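# Sort faulty pump bottles into the grey tray

## Task

Five empty pump bottles stand on the table, and one or two of them are faulty: once their pump head is pushed down, it does not spring back up. Find the faulty bottles and get them into the grey tray, and make sure every working bottle ends up upright on the table and not in the tray. Nothing counts as placed if it stays there only because the robot is holding it. At the end the grippers must have released everything and moved away, and all objects must settle shortly afterwards.

## Robot and tools

Robot: two arms, left_arm and right_arm, each with seven joints (waist, shoulder, upper arm roll, elbow, forearm roll, wrist pitch, wrist roll) and a parallel gripper. The fingers point along the gripper's own +z axis and close along its y axis. The reported end_effector_position sits between the finger pads, roughly 2 cm short of the fingertips; when the fingers shut, the tips advance about 10 mm further along +z.

Scene frame: origin on the table surface midway between the arms, +x out across the table, +z up, left_arm on the +y side. The arm names do not match the left or right of any picture. Each result has a state line, left_arm: ... | right_arm: ..., with position in metres, orientation as end_effector_quat_wxyz, and linear and angular velocities (m/s, rad/s). Printed positions can be somewhat wrong, more so at long reach. grip_measured is the actual finger opening on the command scale. A "pose unreachable" line names an arm whose command the clearance check altered or blocked; HELD flags steps where a command was not fully sent. When nothing is pending, a "Hand target" line shows where each gripper is currently being driven.

The 14-number row (used by both execute_actions and move): left_arm dx, dy, dz, rx, ry, rz, opening, then the same seven for right_arm. Always send all 14, each in [-1, 1]. dx..rz are an offset, not a pose: they are expressed in that gripper's own axes and measured from the gripper's pose in the latest result that showed it (or, if no result in this scene has shown it yet, or for a second or later call in the same reply, from where it stands when the action begins). Scale: 1.0 equals 0.6 m of travel or 180 degrees; rx, ry, rz form a single rotation vector. Opening is absolute, not an offset: +1 is fully open (0.084 m), -1 closed. Sending all zeros is not a pause; it pulls each gripper back to its reference pose. To keep an arm still, give it the offset returning it to where it should be in the first call of a reply and zeros afterwards, with the opening it should hold.

execute_actions: argument actions is a list holding one item or none, plus optional pictures (boolean). An empty list just reports the state. {"rows": [...], "steps": n} runs up to 15 control steps of 1/30 s (default 15); row k applies on step k, the final row repeats if rows run out, and every row is measured from the same reference, not from the previous row. {"steps": n} alone waits until n steps (max 300) have passed since the previous result. A refused call does nothing.

move: target is one 14-number row as above; speed is the top path speed in m/s, 0.002 to 0.5 (default 0.25), with rotation limited to twice that value in rad/s. Each gripper follows a straight line to its target, taking the shorter rotation; all paths finish together and last 0.5 to 10 s, stopping early if longer. The opening is sent when the move begins, and the path starts once the robot is at rest (at most 3 s later). Paths do not avoid obstacles or the other arm. Grippers may lag, drift, or overshoot the speed, especially near full extension. The result adds a move: line giving the ending (done, off_target, moving, held, fault) and any limits: paced means the sent pose was clipped, held means some steps were blocked and the arm may then surge. Distances to targets are reported; no per-step readings.



Motion limits: every step, the commanded pose is clipped to within 70 mm and 16 degrees of the measured one, and position wins over orientation if both cannot be met. After an action ends, an arm only continues to its last clipped pose, so large offsets need several actions; check the reported pose before sending the rest. Joints move at up to 3.14 rad/s. Elbows cannot fully straighten.

Cameras: all four images are 504x504; head cameras are fixed, wrist cameras follow their hands. Calibration numbers may be slightly off.

Gripping: to hold something, command an opening well under grip_measured; the gap sets the squeeze, up to about 24 N per pad for parts up to about 6 cm wide. Fast closing can hit harder. Re-sending grip_measured gives a light hold that wider parts may slip from.

Testing a pump: press the head down gently with a gripper, lift off, and look whether it rises again. Press with modest speed and not far past contact, since harder and deeper presses push with more force.

Avoid: knocking bottles off the table or over, dropping or slamming them, arms striking each other, and heavy pushing. Joint load limits (N m): waist 47.5, shoulder 47.5, upper arm roll 28.5, elbow 28.5, forearm roll 28.5, wrist pitch 19, wrist roll 19; reaching one stops the arm, backs it off and holds it for 10 s. Holding loads heats motors: MOTOR HOT from 65 °C, brakes and an OVER-TEMPERATURE FAULT at 80 °C. Occasional external tugs or pushes may disturb held or loose items. Finish by opening the grippers and moving them away so all objects settle.

Each tool is called after "Emit:" by a JSON object that holds its "api" and its "payload", one argument or row to a line.

## Session

Emit:
{"api": "execute_actions", "payload": {
  "actions": []
}}

Scene clock: 0.00 s of 5100.00 s.
left_arm: end_effector_position=(+0.2027, -0.0978, +0.3083) grip_measured=+1.00 end_effector_quat_wxyz=(+0.145, +0.801, +0.035, +0.579) end_effector_velocity=(-0.000, -0.000, -0.000) end_effector_angular_velocity=(+0.001, -0.000, -0.001) | right_arm: end_effector_position=(+0.4212, -0.3184, +0.2484) grip_measured=+1.00 end_effector_quat_wxyz=(-0.000, +1.000, +0.009, -0.002) end_effector_velocity=(-0.000, -0.000, -0.000) end_effector_angular_velocity=(+0.000, +0.001, -0.001)
Joint positions: left_arm=[-0.447 -1.053 -1.112  0.463  0.522  0.486 -1.897  0.084] | right_arm=[-0.002 -0.246 -0.002  0.92  -0.     1.169 -0.     0.084]
Joint velocities: left_arm=[ 0.    -0.    -0.001  0.     0.    -0.    -0.     0.   ] | right_arm=[-0.002  0.     0.001 -0.     0.     0.    -0.     0.   ]
Motor temperatures (°C, as the motors report them): left_arm=[38 36 41 41 45 38 41] | right_arm=[35 39 38 37 37 40 38]
Hand target (left_arm): +0.203, -0.098, +0.308; +0.145, +0.801, +0.035, +0.579
Hand target (right_arm): +0.421, -0.318, +0.248; -0.000, +1.000, +0.009, -0.002

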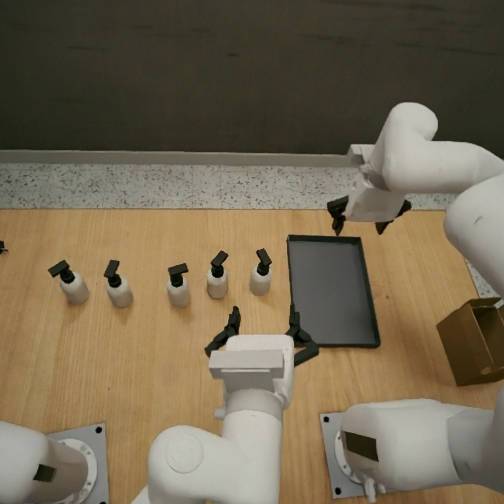

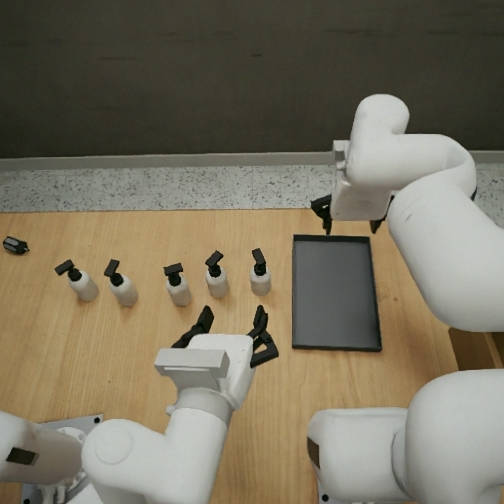

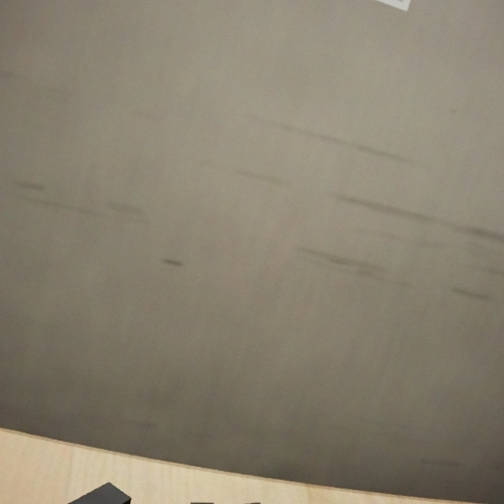

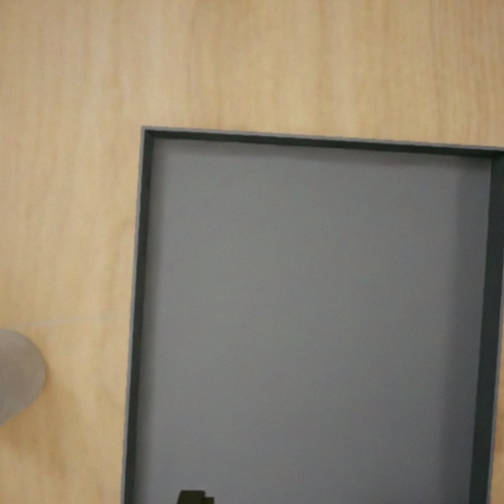

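Emit:
{"api": "move", "payload": {
  "target": [0.141,-0.526,0.113,0.099,-0.395,0.024,-1,0,0,0,0,0,0,-1]
}}

Emit:
{"api": "move", "payload": {
  "target": [0,0,0,0,0,0,-1,-0.13,-0.25,0,0,0,0,-1]
}}

Scene clock: 8.17 s of 5100.00 s.
left_arm: end_effector_position=(+0.3300, +0.2106, +0.2808) grip_measured=-1.00 end_effector_quat_wxyz=(-0.002, +1.000, +0.000, +0.001) end_effector_velocity=(+0.001, +0.002, +0.001) end_effector_angular_velocity=(-0.001, +0.004, +0.002) | right_arm: end_effector_position=(+0.4212, -0.3184, +0.2484) grip_measured=-1.00 end_effector_quat_wxyz=(-0.000, +1.000, +0.009, -0.002) end_effector_velocity=(-0.000, +0.000, -0.000) end_effector_angular_velocity=(-0.000, +0.001, +0.001)
Joint positions: left_arm=[-0.827 -0.569  0.367  0.787  0.205  1.33  -0.396  0.   ] | right_arm=[-0.002 -0.246 -0.002  0.92  -0.     1.169 -0.     0.   ]
Joint velocities: left_arm=[ 0.001  0.006  0.005  0.007 -0.002  0.005  0.004  0.   ] | right_arm=[ 0.001  0.     0.    -0.    -0.     0.     0.     0.   ]
Motor temperatures (°C, as the motors report them): left_arm=[38 36 41 42 45 38 41] | right_arm=[35 39 38 38 37 40 38]
Hand target (left_arm): +0.330, +0.211, +0.281; -0.002, +1.000, +0.001, +0.000
Hand target (right_arm): +0.421, -0.318, +0.248; -0.000, +1.000, +0.009, -0.002
Off the commanded pose (left_arm): 0.001 m, 0 deg.
Off the commanded pose (right_arm): 0.000 m, 0 deg.
After step 90, 2.17 s passed at rest.
move: done
camera_calibration (this result's frames):
cam_left_wrist: T_world_to_cam=[[-0.0174691, -0.999792, -0.0104881, 0.255373], [-0.999118, 0.017856, -0.0380071, 0.407521], [0.0381865, 0.00981492, -0.999222, 0.393427], [0, 0, 0, 1]] pos_world=[0.396599, 0.244182, 0.411288]
cam_right_wrist: T_world_to_cam=[[0.0236317, -0.999258, -0.0304112, -0.28604], [-0.999585, -0.024118, 0.0157239, 0.477699], [-0.0164457, 0.030027, -0.999414, 0.395238], [0, 0, 0, 1]] pos_world=[0.490761, -0.286174, 0.378797]

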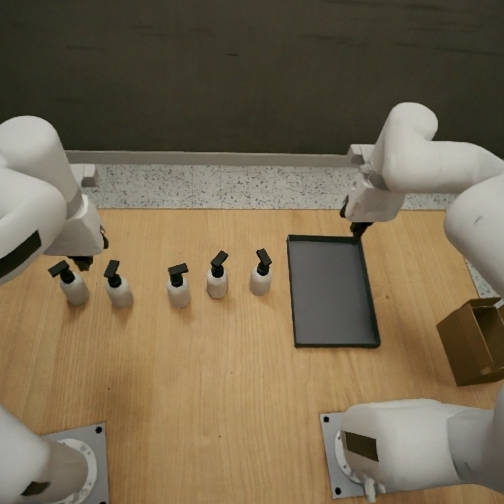

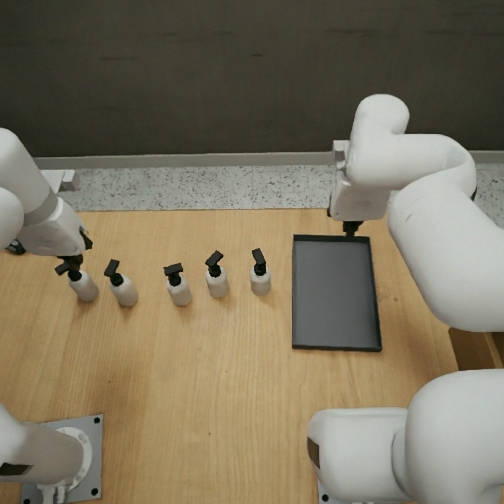

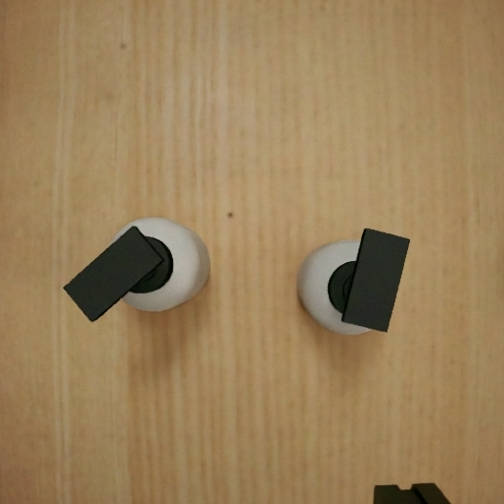

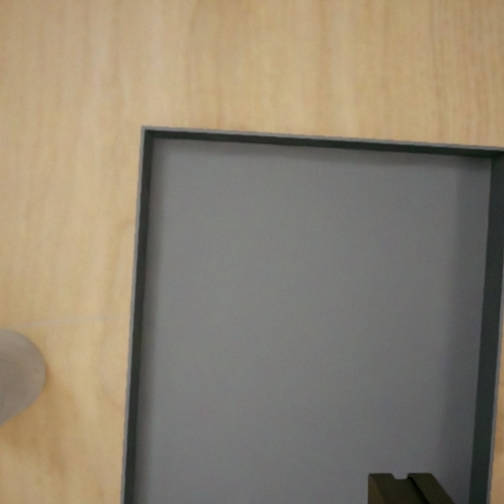

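Scene clock: 9.30 s of 5100.00 s.
left_arm: end_effector_position=(+0.3300, +0.2106, +0.2808) grip_measured=-1.00 end_effector_quat_wxyz=(-0.002, +1.000, +0.000, +0.001) end_effector_velocity=(+0.000, +0.000, +0.000) end_effector_angular_velocity=(-0.000, -0.000, +0.001) | right_arm: end_effector_position=(+0.3406, -0.1700, +0.2489) grip_measured=-1.00 end_effector_quat_wxyz=(-0.001, +1.000, +0.009, -0.002) end_effector_velocity=(-0.001, +0.004, +0.001) end_effector_angular_velocity=(-0.001, -0.003, +0.004)
Joint positions: left_arm=[-0.827 -0.569  0.367  0.787  0.205  1.33  -0.396  0.   ] | right_arm=[ 0.161 -0.415  0.234  0.785  0.104  1.195  0.342  0.   ]
Joint velocities: left_arm=[ 0.    -0.     0.     0.001  0.     0.     0.     0.   ] | right_arm=[ 0.005 -0.001  0.007  0.002  0.001 -0.     0.007  0.   ]
Motor temperatures (°C, as the motors report them): left_arm=[38 36 41 42 45 38 41] | right_arm=[35 39 38 38 37 40 38]
Hand target (left_arm): +0.330, +0.211, +0.281; -0.002, +1.000, +0.000, +0.001
Hand target (right_arm): +0.340, -0.169, +0.249; -0.001, +1.000, +0.009, -0.002
Off the commanded pose (left_arm): 0.000 m, 0 deg.
Off the commanded pose (right_arm): 0.000 m, 0 deg.
move: done
camera_calibration (this result's frames):
cam_left_wrist: T_world_to_cam=[[-0.0174693, -0.999792, -0.0104879, 0.255373], [-0.999118, 0.0178563, -0.0380076, 0.407521], [0.038187, 0.00981465, -0.999222, 0.393427], [0, 0, 0, 1]] pos_world=[0.396599, 0.244181, 0.411289]
cam_right_wrist: T_world_to_cam=[[0.0225371, -0.999234, -0.0319839, -0.135016], [-0.9996, -0.023069, 0.016361, 0.400767], [-0.0170863, 0.0316024, -0.999354, 0.390417], [0, 0, 0, 1]] pos_world=[0.41032, -0.138005, 0.37929]

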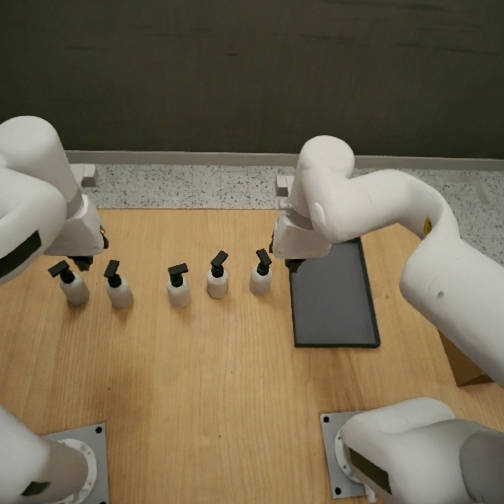

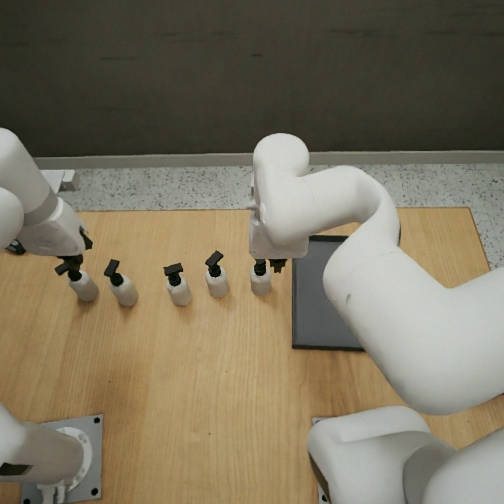

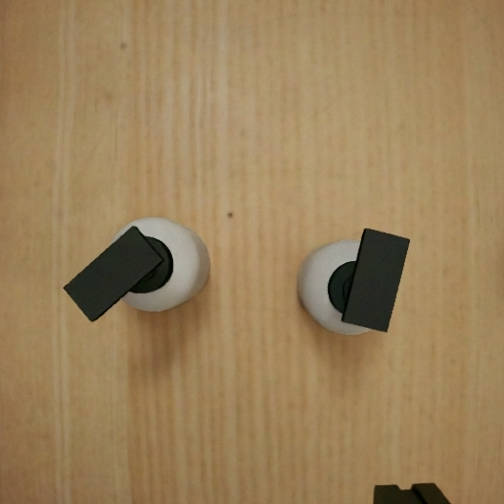

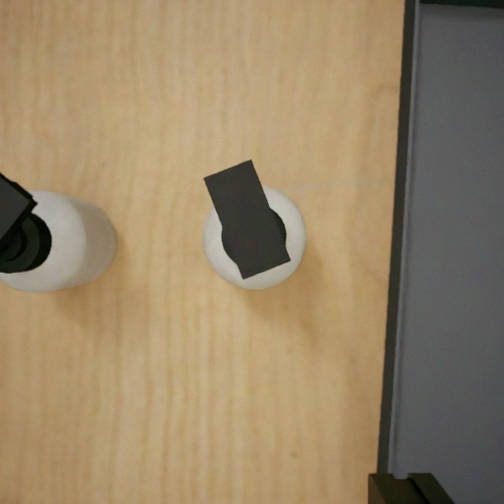

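Emit:
{"api": "move", "payload": {
  "target": [0.102,0.018,0.12,0,0,0,-1,0.118,-0.067,0.067,0,0,0,-1]
}}

Emit:
{"api": "move", "payload": {
  "target": [0,0,0.085,0,0,0,-1,0,0,0.085,0,0,0,-1],
  "speed": 0.03
}}

Scene clock: 11.80 s of 5100.00 s.
left_arm: end_effector_position=(+0.3915, +0.2000, +0.2093) grip_measured=-1.00 end_effector_quat_wxyz=(-0.002, +1.000, +0.000, +0.001) end_effector_velocity=(+0.000, -0.000, -0.002) end_effector_angular_velocity=(+0.001, +0.003, -0.000) | right_arm: end_effector_position=(+0.4105, -0.1286, +0.2084) grip_measured=-1.00 end_effector_quat_wxyz=(-0.001, +1.000, +0.009, -0.002) end_effector_velocity=(+0.000, +0.000, -0.002) end_effector_angular_velocity=(-0.002, +0.004, +0.001)
Joint positions: left_arm=[-0.859 -0.291  0.466  0.794  0.153  1.059 -0.319  0.   ] | right_arm=[ 0.152 -0.096  0.285  0.957  0.034  1.052  0.424  0.   ]
Joint velocities: left_arm=[-0.001  0.006  0.001  0.    -0.002 -0.002  0.001  0.   ] | right_arm=[ 0.001  0.006  0.001  0.001 -0.002 -0.001  0.001  0.   ]
Motor temperatures (°C, as the motors report them): left_arm=[38 36 41 42 45 38 41] | right_arm=[35 39 38 38 37 40 38]
Hand target (left_arm): +0.391, +0.200, +0.209; -0.002, +1.000, +0.000, +0.001
Hand target (right_arm): +0.411, -0.129, +0.208; -0.001, +1.000, +0.009, -0.002
Off the commanded pose (left_arm): 0.000 m, 0 deg.
Off the commanded pose (right_arm): 0.000 m, 0 deg.
move: done
camera_calibration (this result's frames):
cam_left_wrist: T_world_to_cam=[[-0.0174017, -0.999791, -0.0107316, 0.24521], [-0.999072, 0.0178103, -0.0392285, 0.466704], [0.0394114, 0.010039, -0.999173, 0.319192], [0, 0, 0, 1]] pos_world=[0.457958, 0.233643, 0.339867]
cam_right_wrist: T_world_to_cam=[[0.0222481, -0.999241, -0.031972, -0.0964456], [-0.999618, -0.022758, 0.0156754, 0.472445], [-0.0163912, 0.0316111, -0.999366, 0.349583], [0, 0, 0, 1]] pos_world=[0.48014, -0.0966712, 0.338872]

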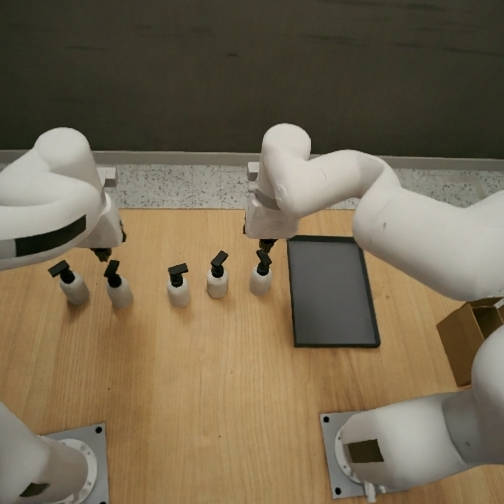

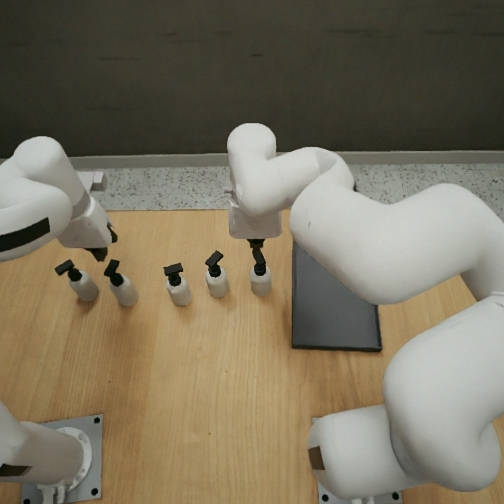

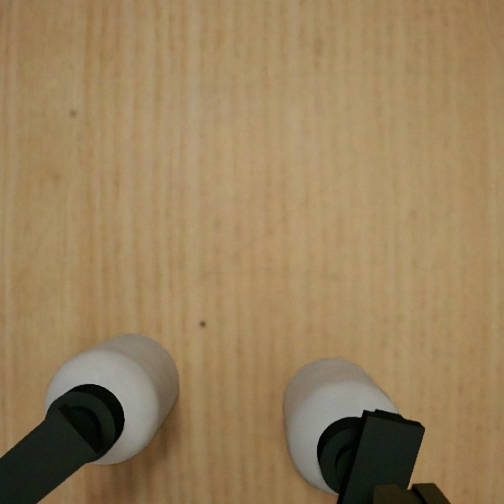

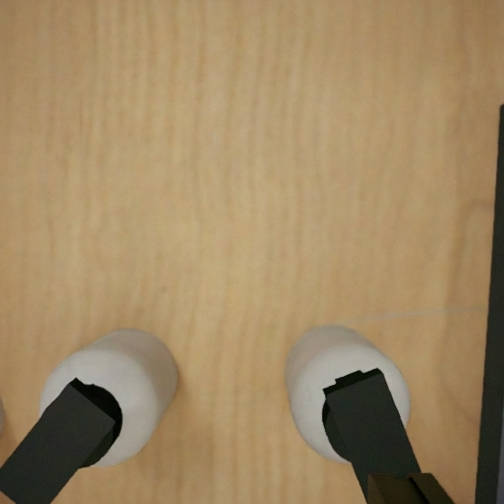

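Scene clock: 13.80 s of 5100.00 s.
left_arm: end_effector_position=(+0.3918, +0.2002, +0.1584) grip_measured=-1.00 end_effector_quat_wxyz=(-0.002, +1.000, +0.000, +0.002) end_effector_velocity=(+0.001, -0.000, -0.000) end_effector_angular_velocity=(-0.000, -0.002, +0.001) | right_arm: end_effector_position=(+0.4103, -0.1285, +0.1576) grip_measured=-1.00 end_effector_quat_wxyz=(-0.001, +1.000, +0.008, -0.001) end_effector_velocity=(+0.000, -0.000, -0.000) end_effector_angular_velocity=(+0.000, -0.002, -0.001)
Joint positions: left_arm=[-0.863 -0.214  0.492  0.704  0.135  0.896 -0.298  0.   ] | right_arm=[ 0.153 -0.029  0.291  0.872  0.014  0.902  0.44   0.   ]
Joint velocities: left_arm=[ 0.     0.001  0.    -0.    -0.001 -0.003 -0.     0.   ] | right_arm=[-0.     0.001 -0.    -0.001 -0.001 -0.003  0.001  0.   ]
Motor temperatures (°C, as the motors report them): left_arm=[38 36 41 42 45 38 41] | right_arm=[35 39 38 38 37 40 38]
Hand target (left_arm): +0.392, +0.200, +0.158; -0.002, +1.000, +0.000, +0.001
Hand target (right_arm): +0.410, -0.129, +0.157; -0.001, +1.000, +0.008, -0.002
Off the commanded pose (left_arm): 0.000 m, 0 deg.
Off the commanded pose (right_arm): 0.000 m, 0 deg.
move: done
camera_calibration (this result's frames):
cam_left_wrist: T_world_to_cam=[[-0.0174838, -0.999789, -0.0107933, 0.244851], [-0.999056, 0.0178983, -0.0395852, 0.465031], [0.03977, 0.010091, -0.999158, 0.268233], [0, 0, 0, 1]] pos_world=[0.458205, 0.23377, 0.289058]
cam_right_wrist: T_world_to_cam=[[0.0222298, -0.99924, -0.0320128, -0.0979775], [-0.999623, -0.0227326, 0.0154287, 0.473118], [-0.0161447, 0.0316577, -0.999368, 0.298632], [0, 0, 0, 1]] pos_world=[0.479939, -0.0966019, 0.288008]

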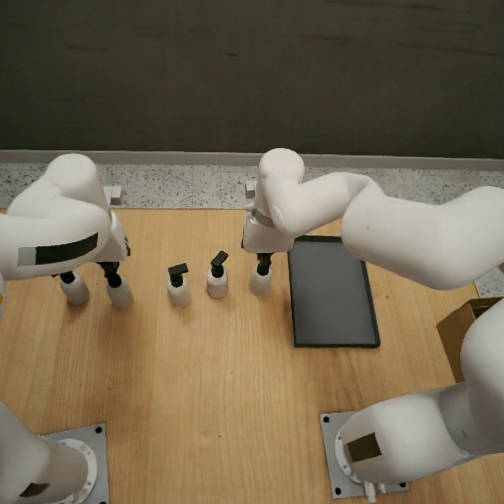

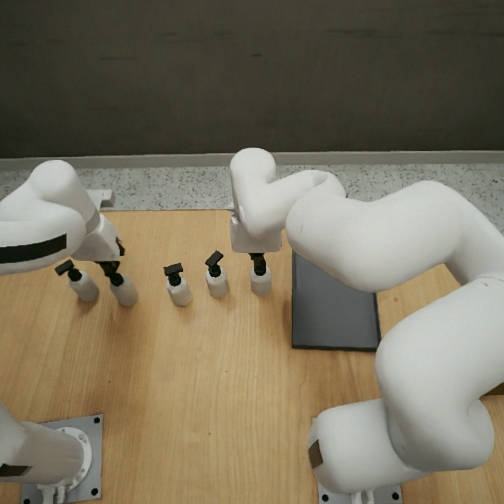

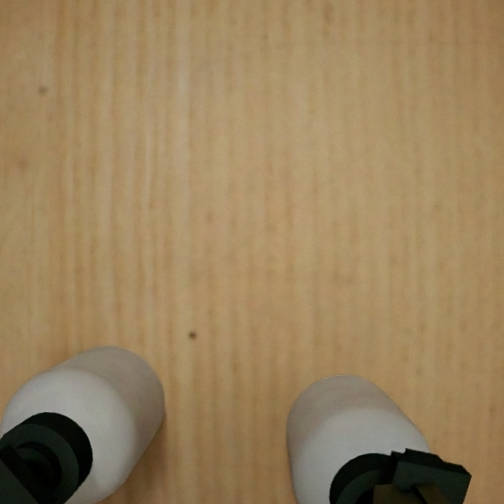

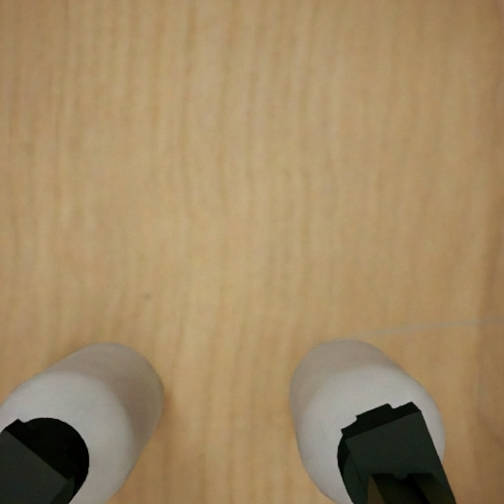

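Unclear whether touching; go 2 cm lower.

Emit:
{"api": "move", "payload": {
  "target": [0,0,0.033,0,0,0,-1,0,0,0.033,0,0,0,-1],
  "speed": 0.02
}}

Emit:
{"api": "zoom_image", "payload": {
  "camera": "cam_head_left",
  "region": [40,220,300,320]
}}

Scene clock: 15.60 s of 5100.00 s.
left_arm: end_effector_position=(+0.3965, +0.1993, +0.1439) grip_measured=-1.00 end_effector_quat_wxyz=(+0.000, +1.000, +0.001, +0.008) end_effector_velocity=(+0.004, +0.001, -0.001) end_effector_angular_velocity=(+0.005, -0.001, +0.003) | right_arm: end_effector_position=(+0.4136, -0.1267, +0.1429) grip_measured=-1.00 end_effector_quat_wxyz=(-0.003, +1.000, +0.009, +0.005) end_effector_velocity=(+0.004, +0.001, +0.000) end_effector_angular_velocity=(+0.004, -0.004, -0.004)
Joint positions: left_arm=[-0.866 -0.179  0.502  0.686  0.12   0.83  -0.284  0.   ] | right_arm=[ 0.154 -0.001  0.293  0.853  0.002  0.843  0.449  0.   ]
Joint velocities: left_arm=[-0.     0.016  0.003  0.012 -0.003 -0.003  0.002  0.   ] | right_arm=[-0.002  0.01   0.     0.01  -0.001 -0.005  0.003  0.   ]
Motor temperatures (°C, as the motors report them): left_arm=[38 36 41 43 45 38 41] | right_arm=[35 39 38 38 37 40 38]
Hand target (left_arm): +0.392, +0.200, +0.139; -0.002, +1.000, +0.000, +0.002
Hand target (right_arm): +0.410, -0.129, +0.138; -0.001, +1.000, +0.008, -0.001
Off the commanded pose (left_arm): 0.007 m, 1 deg.
Off the commanded pose (right_arm): 0.006 m, 1 deg.
move: off_target (left_arm, right_arm)
camera_calibration (this result's frames):
cam_left_wrist: T_world_to_cam=[[-0.0169453, -0.999835, -0.00654978, 0.243035], [-0.998447, 0.0172687, -0.0529564, 0.470962], [0.0530608, 0.00564225, -0.998575, 0.249069], [0, 0, 0, 1]] pos_world=[0.461134, 0.233456, 0.275246]
cam_right_wrist: T_world_to_cam=[[0.0232092, -0.999071, -0.0363003, -0.0964339], [-0.999722, -0.0233411, 0.00321601, 0.478331], [-0.00406031, 0.0362156, -0.999336, 0.279536], [0, 0, 0, 1]] pos_world=[0.481571, -0.0953031, 0.274311]

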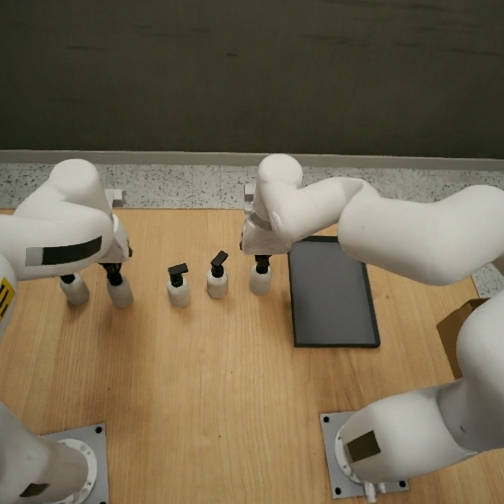

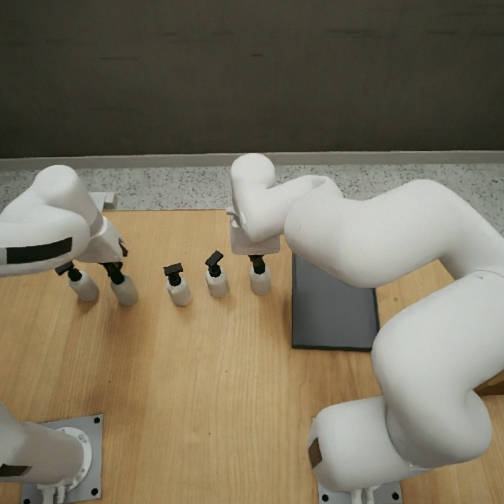

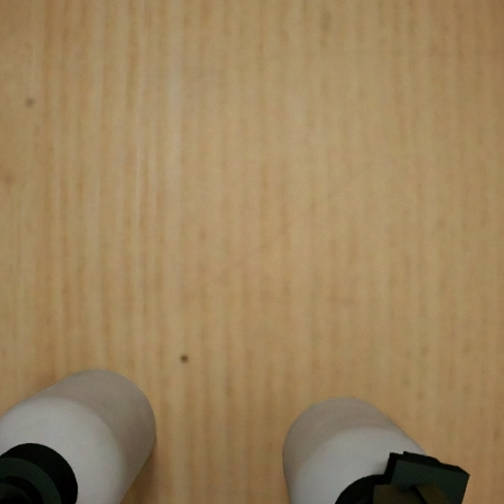

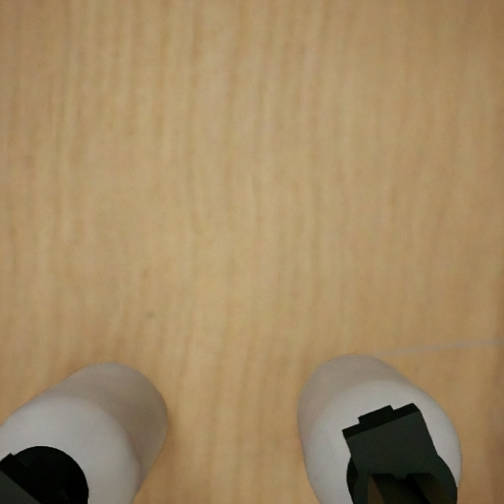

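Region (40, 220, 300, 320) of cam_head_left's 504x504 image, scaled by 1.938, with more detail than that image has; it fills the top 194 rows of this view, and the rest is white.

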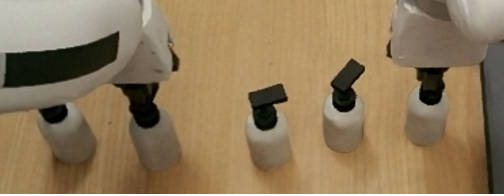

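Emit:
{"api": "move", "payload": {
  "target": [0,0,-0.09,0,0,0,-1,0,0,-0.09,0,0,0,-1],
  "speed": 0.1
}}

Emit:
{"api": "move", "payload": {
  "target": [0.009,-0.159,0,0,0,0,-1,-0.006,-0.158,0,0,0,0,-1]
}}

Emit:
{"api": "move", "payload": {
  "target": [0,0,0.094,0,0,0,-1,0,0,0.094,0,0,0,-1],
  "speed": 0.03
}}

Emit:
{"api": "move", "payload": {
  "target": [0,0,-0.15,0,0,0,-1,-0.1,-0.1,-0.15,0,0,0,-1],
  "speed": 0.1
}}

Scene clock: 17.93 s of 5100.00 s.
left_arm: end_effector_position=(+0.3953, +0.1994, +0.1974) grip_measured=-1.00 end_effector_quat_wxyz=(+0.000, +1.000, +0.001, +0.008) end_effector_velocity=(+0.001, -0.000, +0.002) end_effector_angular_velocity=(-0.001, -0.003, +0.001) | right_arm: end_effector_position=(+0.4129, -0.1271, +0.1964) grip_measured=-1.00 end_effector_quat_wxyz=(-0.003, +1.000, +0.009, +0.004) end_effector_velocity=(+0.001, +0.001, +0.003) end_effector_angular_velocity=(+0.002, -0.004, +0.001)
Joint positions: left_arm=[-0.861 -0.273  0.475  0.771  0.151  1.005 -0.314  0.   ] | right_arm=[ 0.152 -0.082  0.288  0.933  0.03   1.002  0.428  0.   ]
Joint velocities: left_arm=[ 0.    -0.003 -0.001  0.004  0.     0.003 -0.001  0.   ] | right_arm=[-0.    -0.003 -0.     0.006  0.     0.004 -0.002  0.   ]
Motor temperatures (°C, as the motors report them): left_arm=[38 36 41 43 45 38 41] | right_arm=[35 39 38 38 37 40 38]
Hand target (left_arm): +0.396, +0.199, +0.198; +0.000, +1.000, +0.001, +0.008
Hand target (right_arm): +0.413, -0.127, +0.197; -0.003, +1.000, +0.009, +0.005
Off the commanded pose (left_arm): 0.001 m, 0 deg.
Off the commanded pose (right_arm): 0.001 m, 0 deg.
move: done
camera_calibration (this result's frames):
cam_left_wrist: T_world_to_cam=[[-0.0168796, -0.999835, -0.00678571, 0.243523], [-0.998509, 0.0172088, -0.0517968, 0.472377], [0.051905, 0.00590128, -0.998635, 0.302967], [0, 0, 0, 1]] pos_world=[0.460058, 0.233566, 0.328674]
cam_right_wrist: T_world_to_cam=[[0.0231741, -0.999084, -0.0359854, -0.0949491], [-0.999718, -0.0233451, 0.00434041, 0.477266], [-0.00517651, 0.0358746, -0.999343, 0.333443], [0, 0, 0, 1]] pos_world=[0.481057, -0.0956824, 0.327735]

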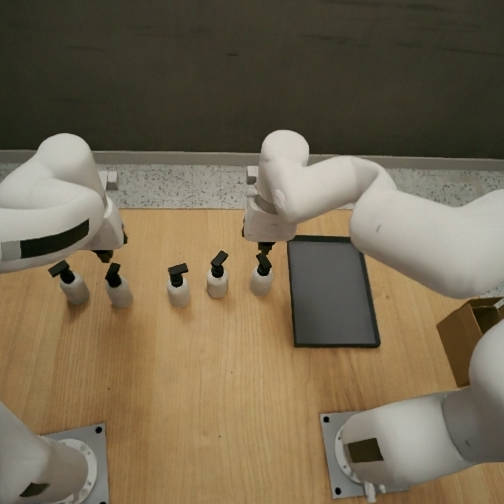

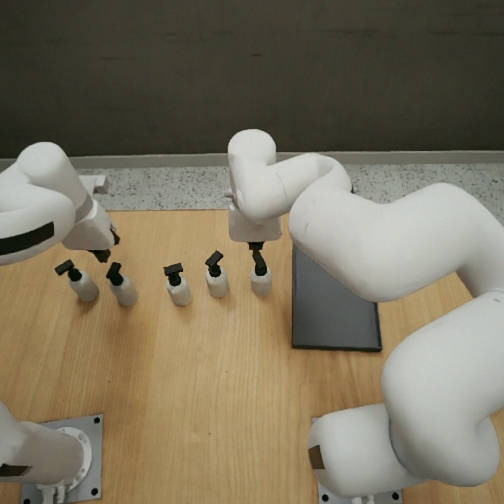

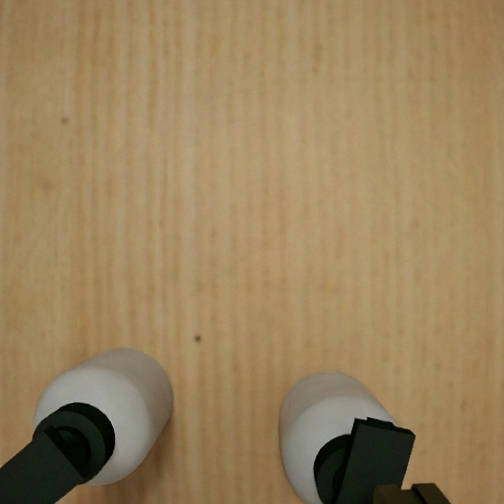

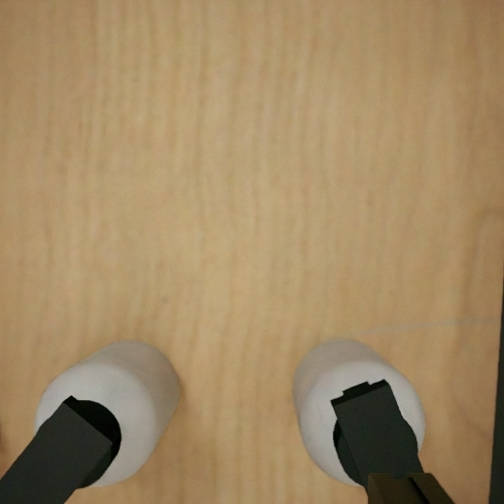

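Scene clock: 18.80 s of 5100.00 s.
left_arm: end_effector_position=(+0.4005, +0.2944, +0.1973) grip_measured=-1.00 end_effector_quat_wxyz=(-0.000, +1.000, +0.000, +0.007) end_effector_velocity=(+0.001, +0.004, +0.001) end_effector_angular_velocity=(-0.002, -0.001, +0.005) | right_arm: end_effector_position=(+0.4079, -0.0329, +0.1967) grip_measured=-1.00 end_effector_quat_wxyz=(-0.003, +1.000, +0.008, +0.004) end_effector_velocity=(-0.002, +0.006, +0.001) end_effector_angular_velocity=(+0.001, -0.002, +0.009)
Joint positions: left_arm=[-0.765 -0.303  0.613  0.769  0.204  1.013 -0.112  0.   ] | right_arm=[ 0.246  0.074  0.389  1.104 -0.033  1.025  0.656  0.   ]
Joint velocities: left_arm=[ 0.004 -0.     0.005  0.003 -0.001  0.     0.005  0.   ] | right_arm=[ 0.007  0.003  0.007  0.006 -0.002  0.002  0.006  0.   ]
Motor temperatures (°C, as the motors report them): left_arm=[38 36 41 43 45 38 41] | right_arm=[35 39 38 38 37 40 38]
Hand target (left_arm): +0.401, +0.295, +0.197; +0.000, +1.000, +0.001, +0.008
Hand target (right_arm): +0.408, -0.032, +0.197; -0.003, +1.000, +0.009, +0.004
Off the commanded pose (left_arm): 0.000 m, 0 deg.
Off the commanded pose (right_arm): 0.001 m, 0 deg.
move: done
camera_calibration (this result's frames):
cam_left_wrist: T_world_to_cam=[[-0.0179341, -0.999814, -0.00709704, 0.339051], [-0.998506, 0.0182762, -0.0514936, 0.475577], [0.0516137, 0.00616295, -0.998648, 0.302104], [0, 0, 0, 1]] pos_world=[0.465354, 0.328434, 0.328591]
cam_right_wrist: T_world_to_cam=[[0.0217371, -0.999107, -0.0362201, -0.0000890538], [-0.99975, -0.0219136, 0.00448509, 0.474468], [-0.0052748, 0.0361136, -0.999334, 0.330422], [0, 0, 0, 1]] pos_world=[0.476094, -0.00162436, 0.32807]

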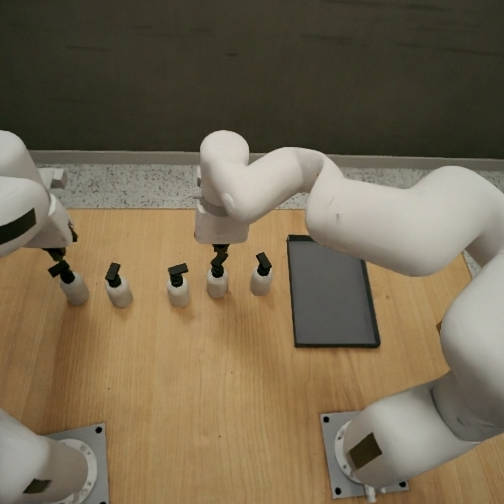

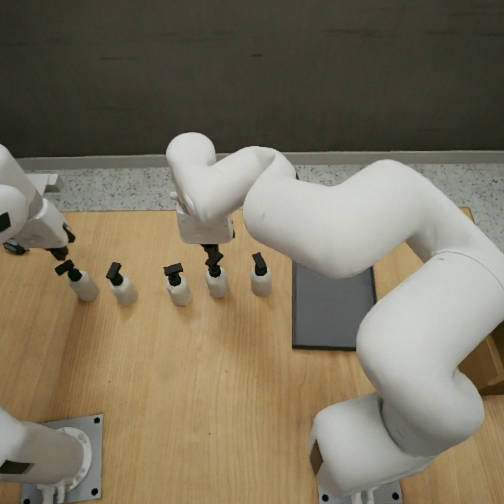

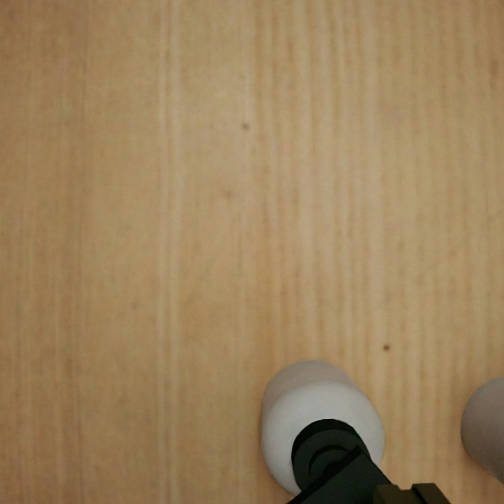

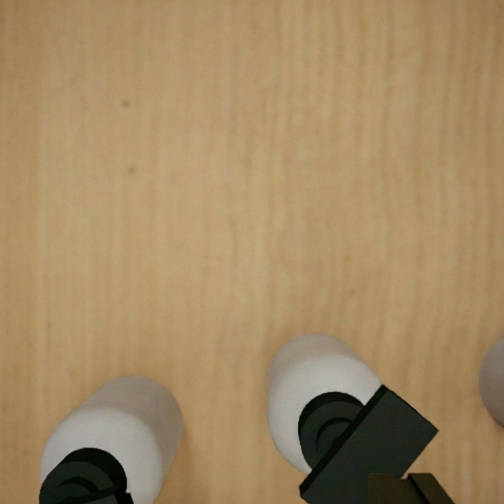

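Scene clock: 20.93 s of 5100.00 s.
left_arm: end_effector_position=(+0.4044, +0.2941, +0.1444) grip_measured=-1.00 end_effector_quat_wxyz=(+0.001, +1.000, +0.000, +0.012) end_effector_velocity=(-0.001, -0.000, -0.004) end_effector_angular_velocity=(+0.000, +0.004, -0.000) | right_arm: end_effector_position=(+0.4103, -0.0311, +0.1441) grip_measured=-1.00 end_effector_quat_wxyz=(-0.005, +1.000, +0.008, +0.008) end_effector_velocity=(-0.000, -0.001, -0.003) end_effector_angular_velocity=(-0.002, +0.003, -0.002)
Joint positions: left_arm=[-0.779 -0.2    0.657  0.685  0.163  0.826 -0.072  0.   ] | right_arm=[ 0.253  0.15   0.385  1.028 -0.075  0.871  0.687  0.   ]
Joint velocities: left_arm=[ 0.     0.006  0.001 -0.006 -0.003 -0.007  0.003  0.   ] | right_arm=[-0.001  0.005 -0.001 -0.004 -0.002 -0.004  0.002  0.   ]
Motor temperatures (°C, as the motors report them): left_arm=[38 36 41 43 45 38 41] | right_arm=[35 39 38 39 37 40 38]
Hand target (left_arm): +0.401, +0.294, +0.141; -0.000, +1.000, +0.000, +0.008
Hand target (right_arm): +0.408, -0.033, +0.140; -0.003, +1.000, +0.008, +0.004
Off the commanded pose (left_arm): 0.005 m, 1 deg.
Off the commanded pose (right_arm): 0.005 m, 1 deg.
move: off_target (left_arm, right_arm)
camera_calibration (this result's frames):
cam_left_wrist: T_world_to_cam=[[-0.018223, -0.999816, -0.00606576, 0.338438], [-0.997984, 0.0185578, -0.06069, 0.477763], [0.0607913, 0.00494758, -0.998138, 0.245583], [0, 0, 0, 1]] pos_world=[0.468038, 0.328295, 0.276174]
cam_right_wrist: T_world_to_cam=[[0.022163, -0.998932, -0.0405507, 0.000217099], [-0.99975, -0.0220291, -0.00374527, 0.478378], [0.00284797, 0.0406236, -0.99917, 0.274577], [0, 0, 0, 1]] pos_world=[0.477472, -0.000399171, 0.27615]

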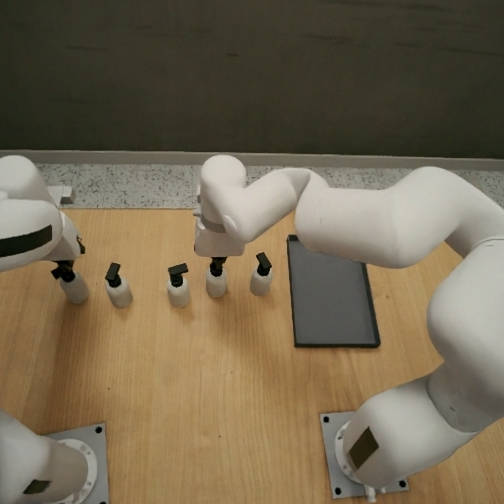

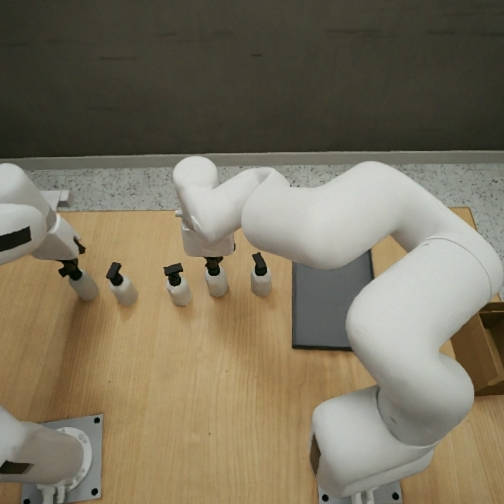

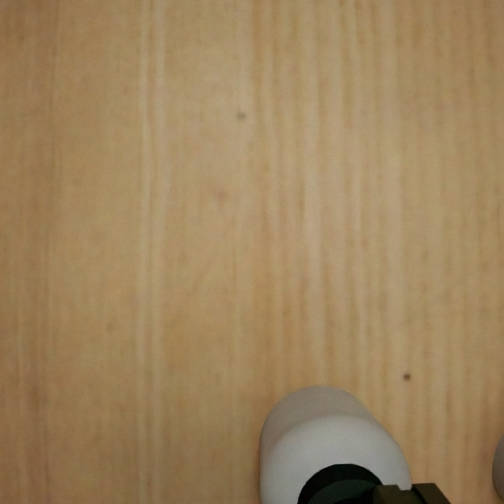

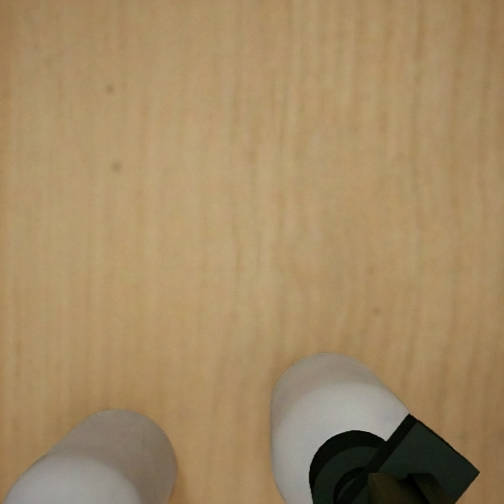

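Scene clock: 22.53 s of 5100.00 s.
left_arm: end_effector_position=(+0.4019, +0.2943, +0.2340) grip_measured=-1.00 end_effector_quat_wxyz=(+0.001, +1.000, +0.000, +0.012) end_effector_velocity=(+0.000, -0.000, +0.002) end_effector_angular_velocity=(+0.000, -0.001, -0.001) | right_arm: end_effector_position=(+0.3482, +0.0268, +0.2334) grip_measured=-1.00 end_effector_quat_wxyz=(-0.005, +1.000, +0.008, +0.008) end_effector_velocity=(-0.000, +0.000, +0.001) end_effector_angular_velocity=(-0.001, +0.001, -0.000)
Joint positions: left_arm=[-0.764 -0.347  0.59   0.841  0.211  1.118 -0.124  0.   ] | right_arm=[ 0.337  0.019  0.469  1.148 -0.014  1.113  0.818  0.   ]
Joint velocities: left_arm=[ 0.    -0.001 -0.001  0.004  0.     0.004  0.     0.   ] | right_arm=[ 0.001 -0.    -0.     0.003 -0.     0.004  0.002  0.   ]
Motor temperatures (°C, as the motors report them): left_arm=[38 36 41 43 45 38 41] | right_arm=[35 39 38 39 37 40 38]
Hand target (left_arm): +0.402, +0.294, +0.234; +0.001, +1.000, +0.000, +0.012
Hand target (right_arm): +0.348, +0.027, +0.234; -0.006, +1.000, +0.008, +0.008
Off the commanded pose (left_arm): 0.000 m, 0 deg.
Off the commanded pose (right_arm): 0.000 m, 0 deg.
move: done
camera_calibration (this result's frames):
cam_left_wrist: T_world_to_cam=[[-0.0180821, -0.99982, -0.00582851, 0.338986], [-0.998038, 0.0183988, -0.0598406, 0.4806], [0.0599371, 0.00473503, -0.998191, 0.335588], [0, 0, 0, 1]] pos_world=[0.465673, 0.328493, 0.365716]
cam_right_wrist: T_world_to_cam=[[0.0213684, -0.998951, -0.0405098, 0.0632904], [-0.99977, -0.0212752, -0.00273078, 0.417583], [0.00186607, 0.0405588, -0.999175, 0.361998], [0, 0, 0, 1]] pos_world=[0.415459, 0.0574259, 0.365404]

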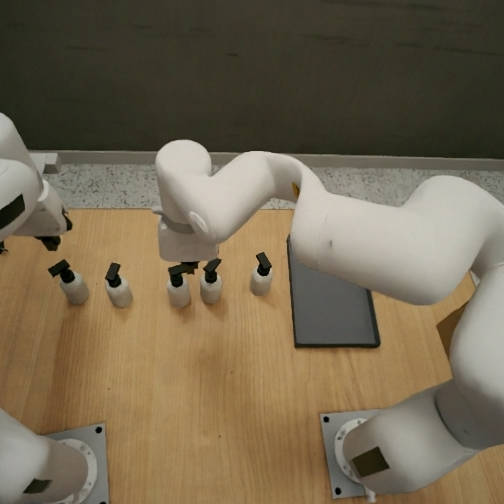

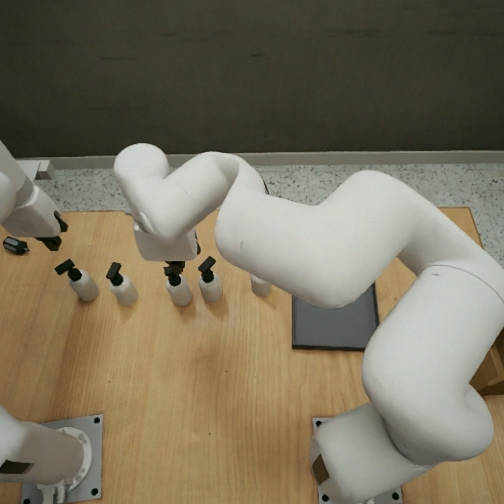

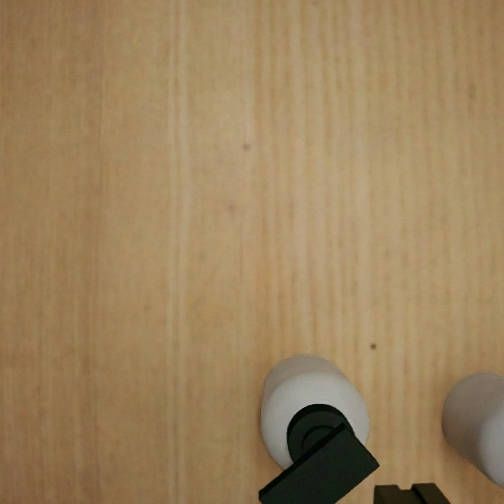

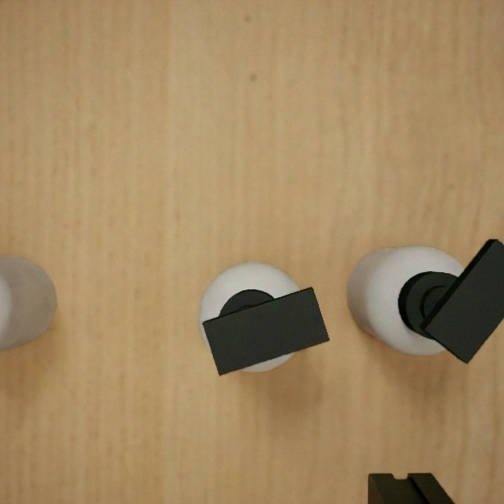

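Bottles 2 and 5 look stuck down; 1 and 4 sprang back.

Emit:
{"api": "zoom_image", "payload": {
  "camera": "cam_head_left",
  "region": [40,240,300,320]
}}

Region (40, 240, 300, 320) of cam_head_left's 504x504 image, scaled by 1.938, with more detail than that image has; it fills the top 155 rows of this view, and the rest is white.

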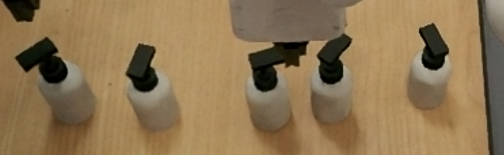

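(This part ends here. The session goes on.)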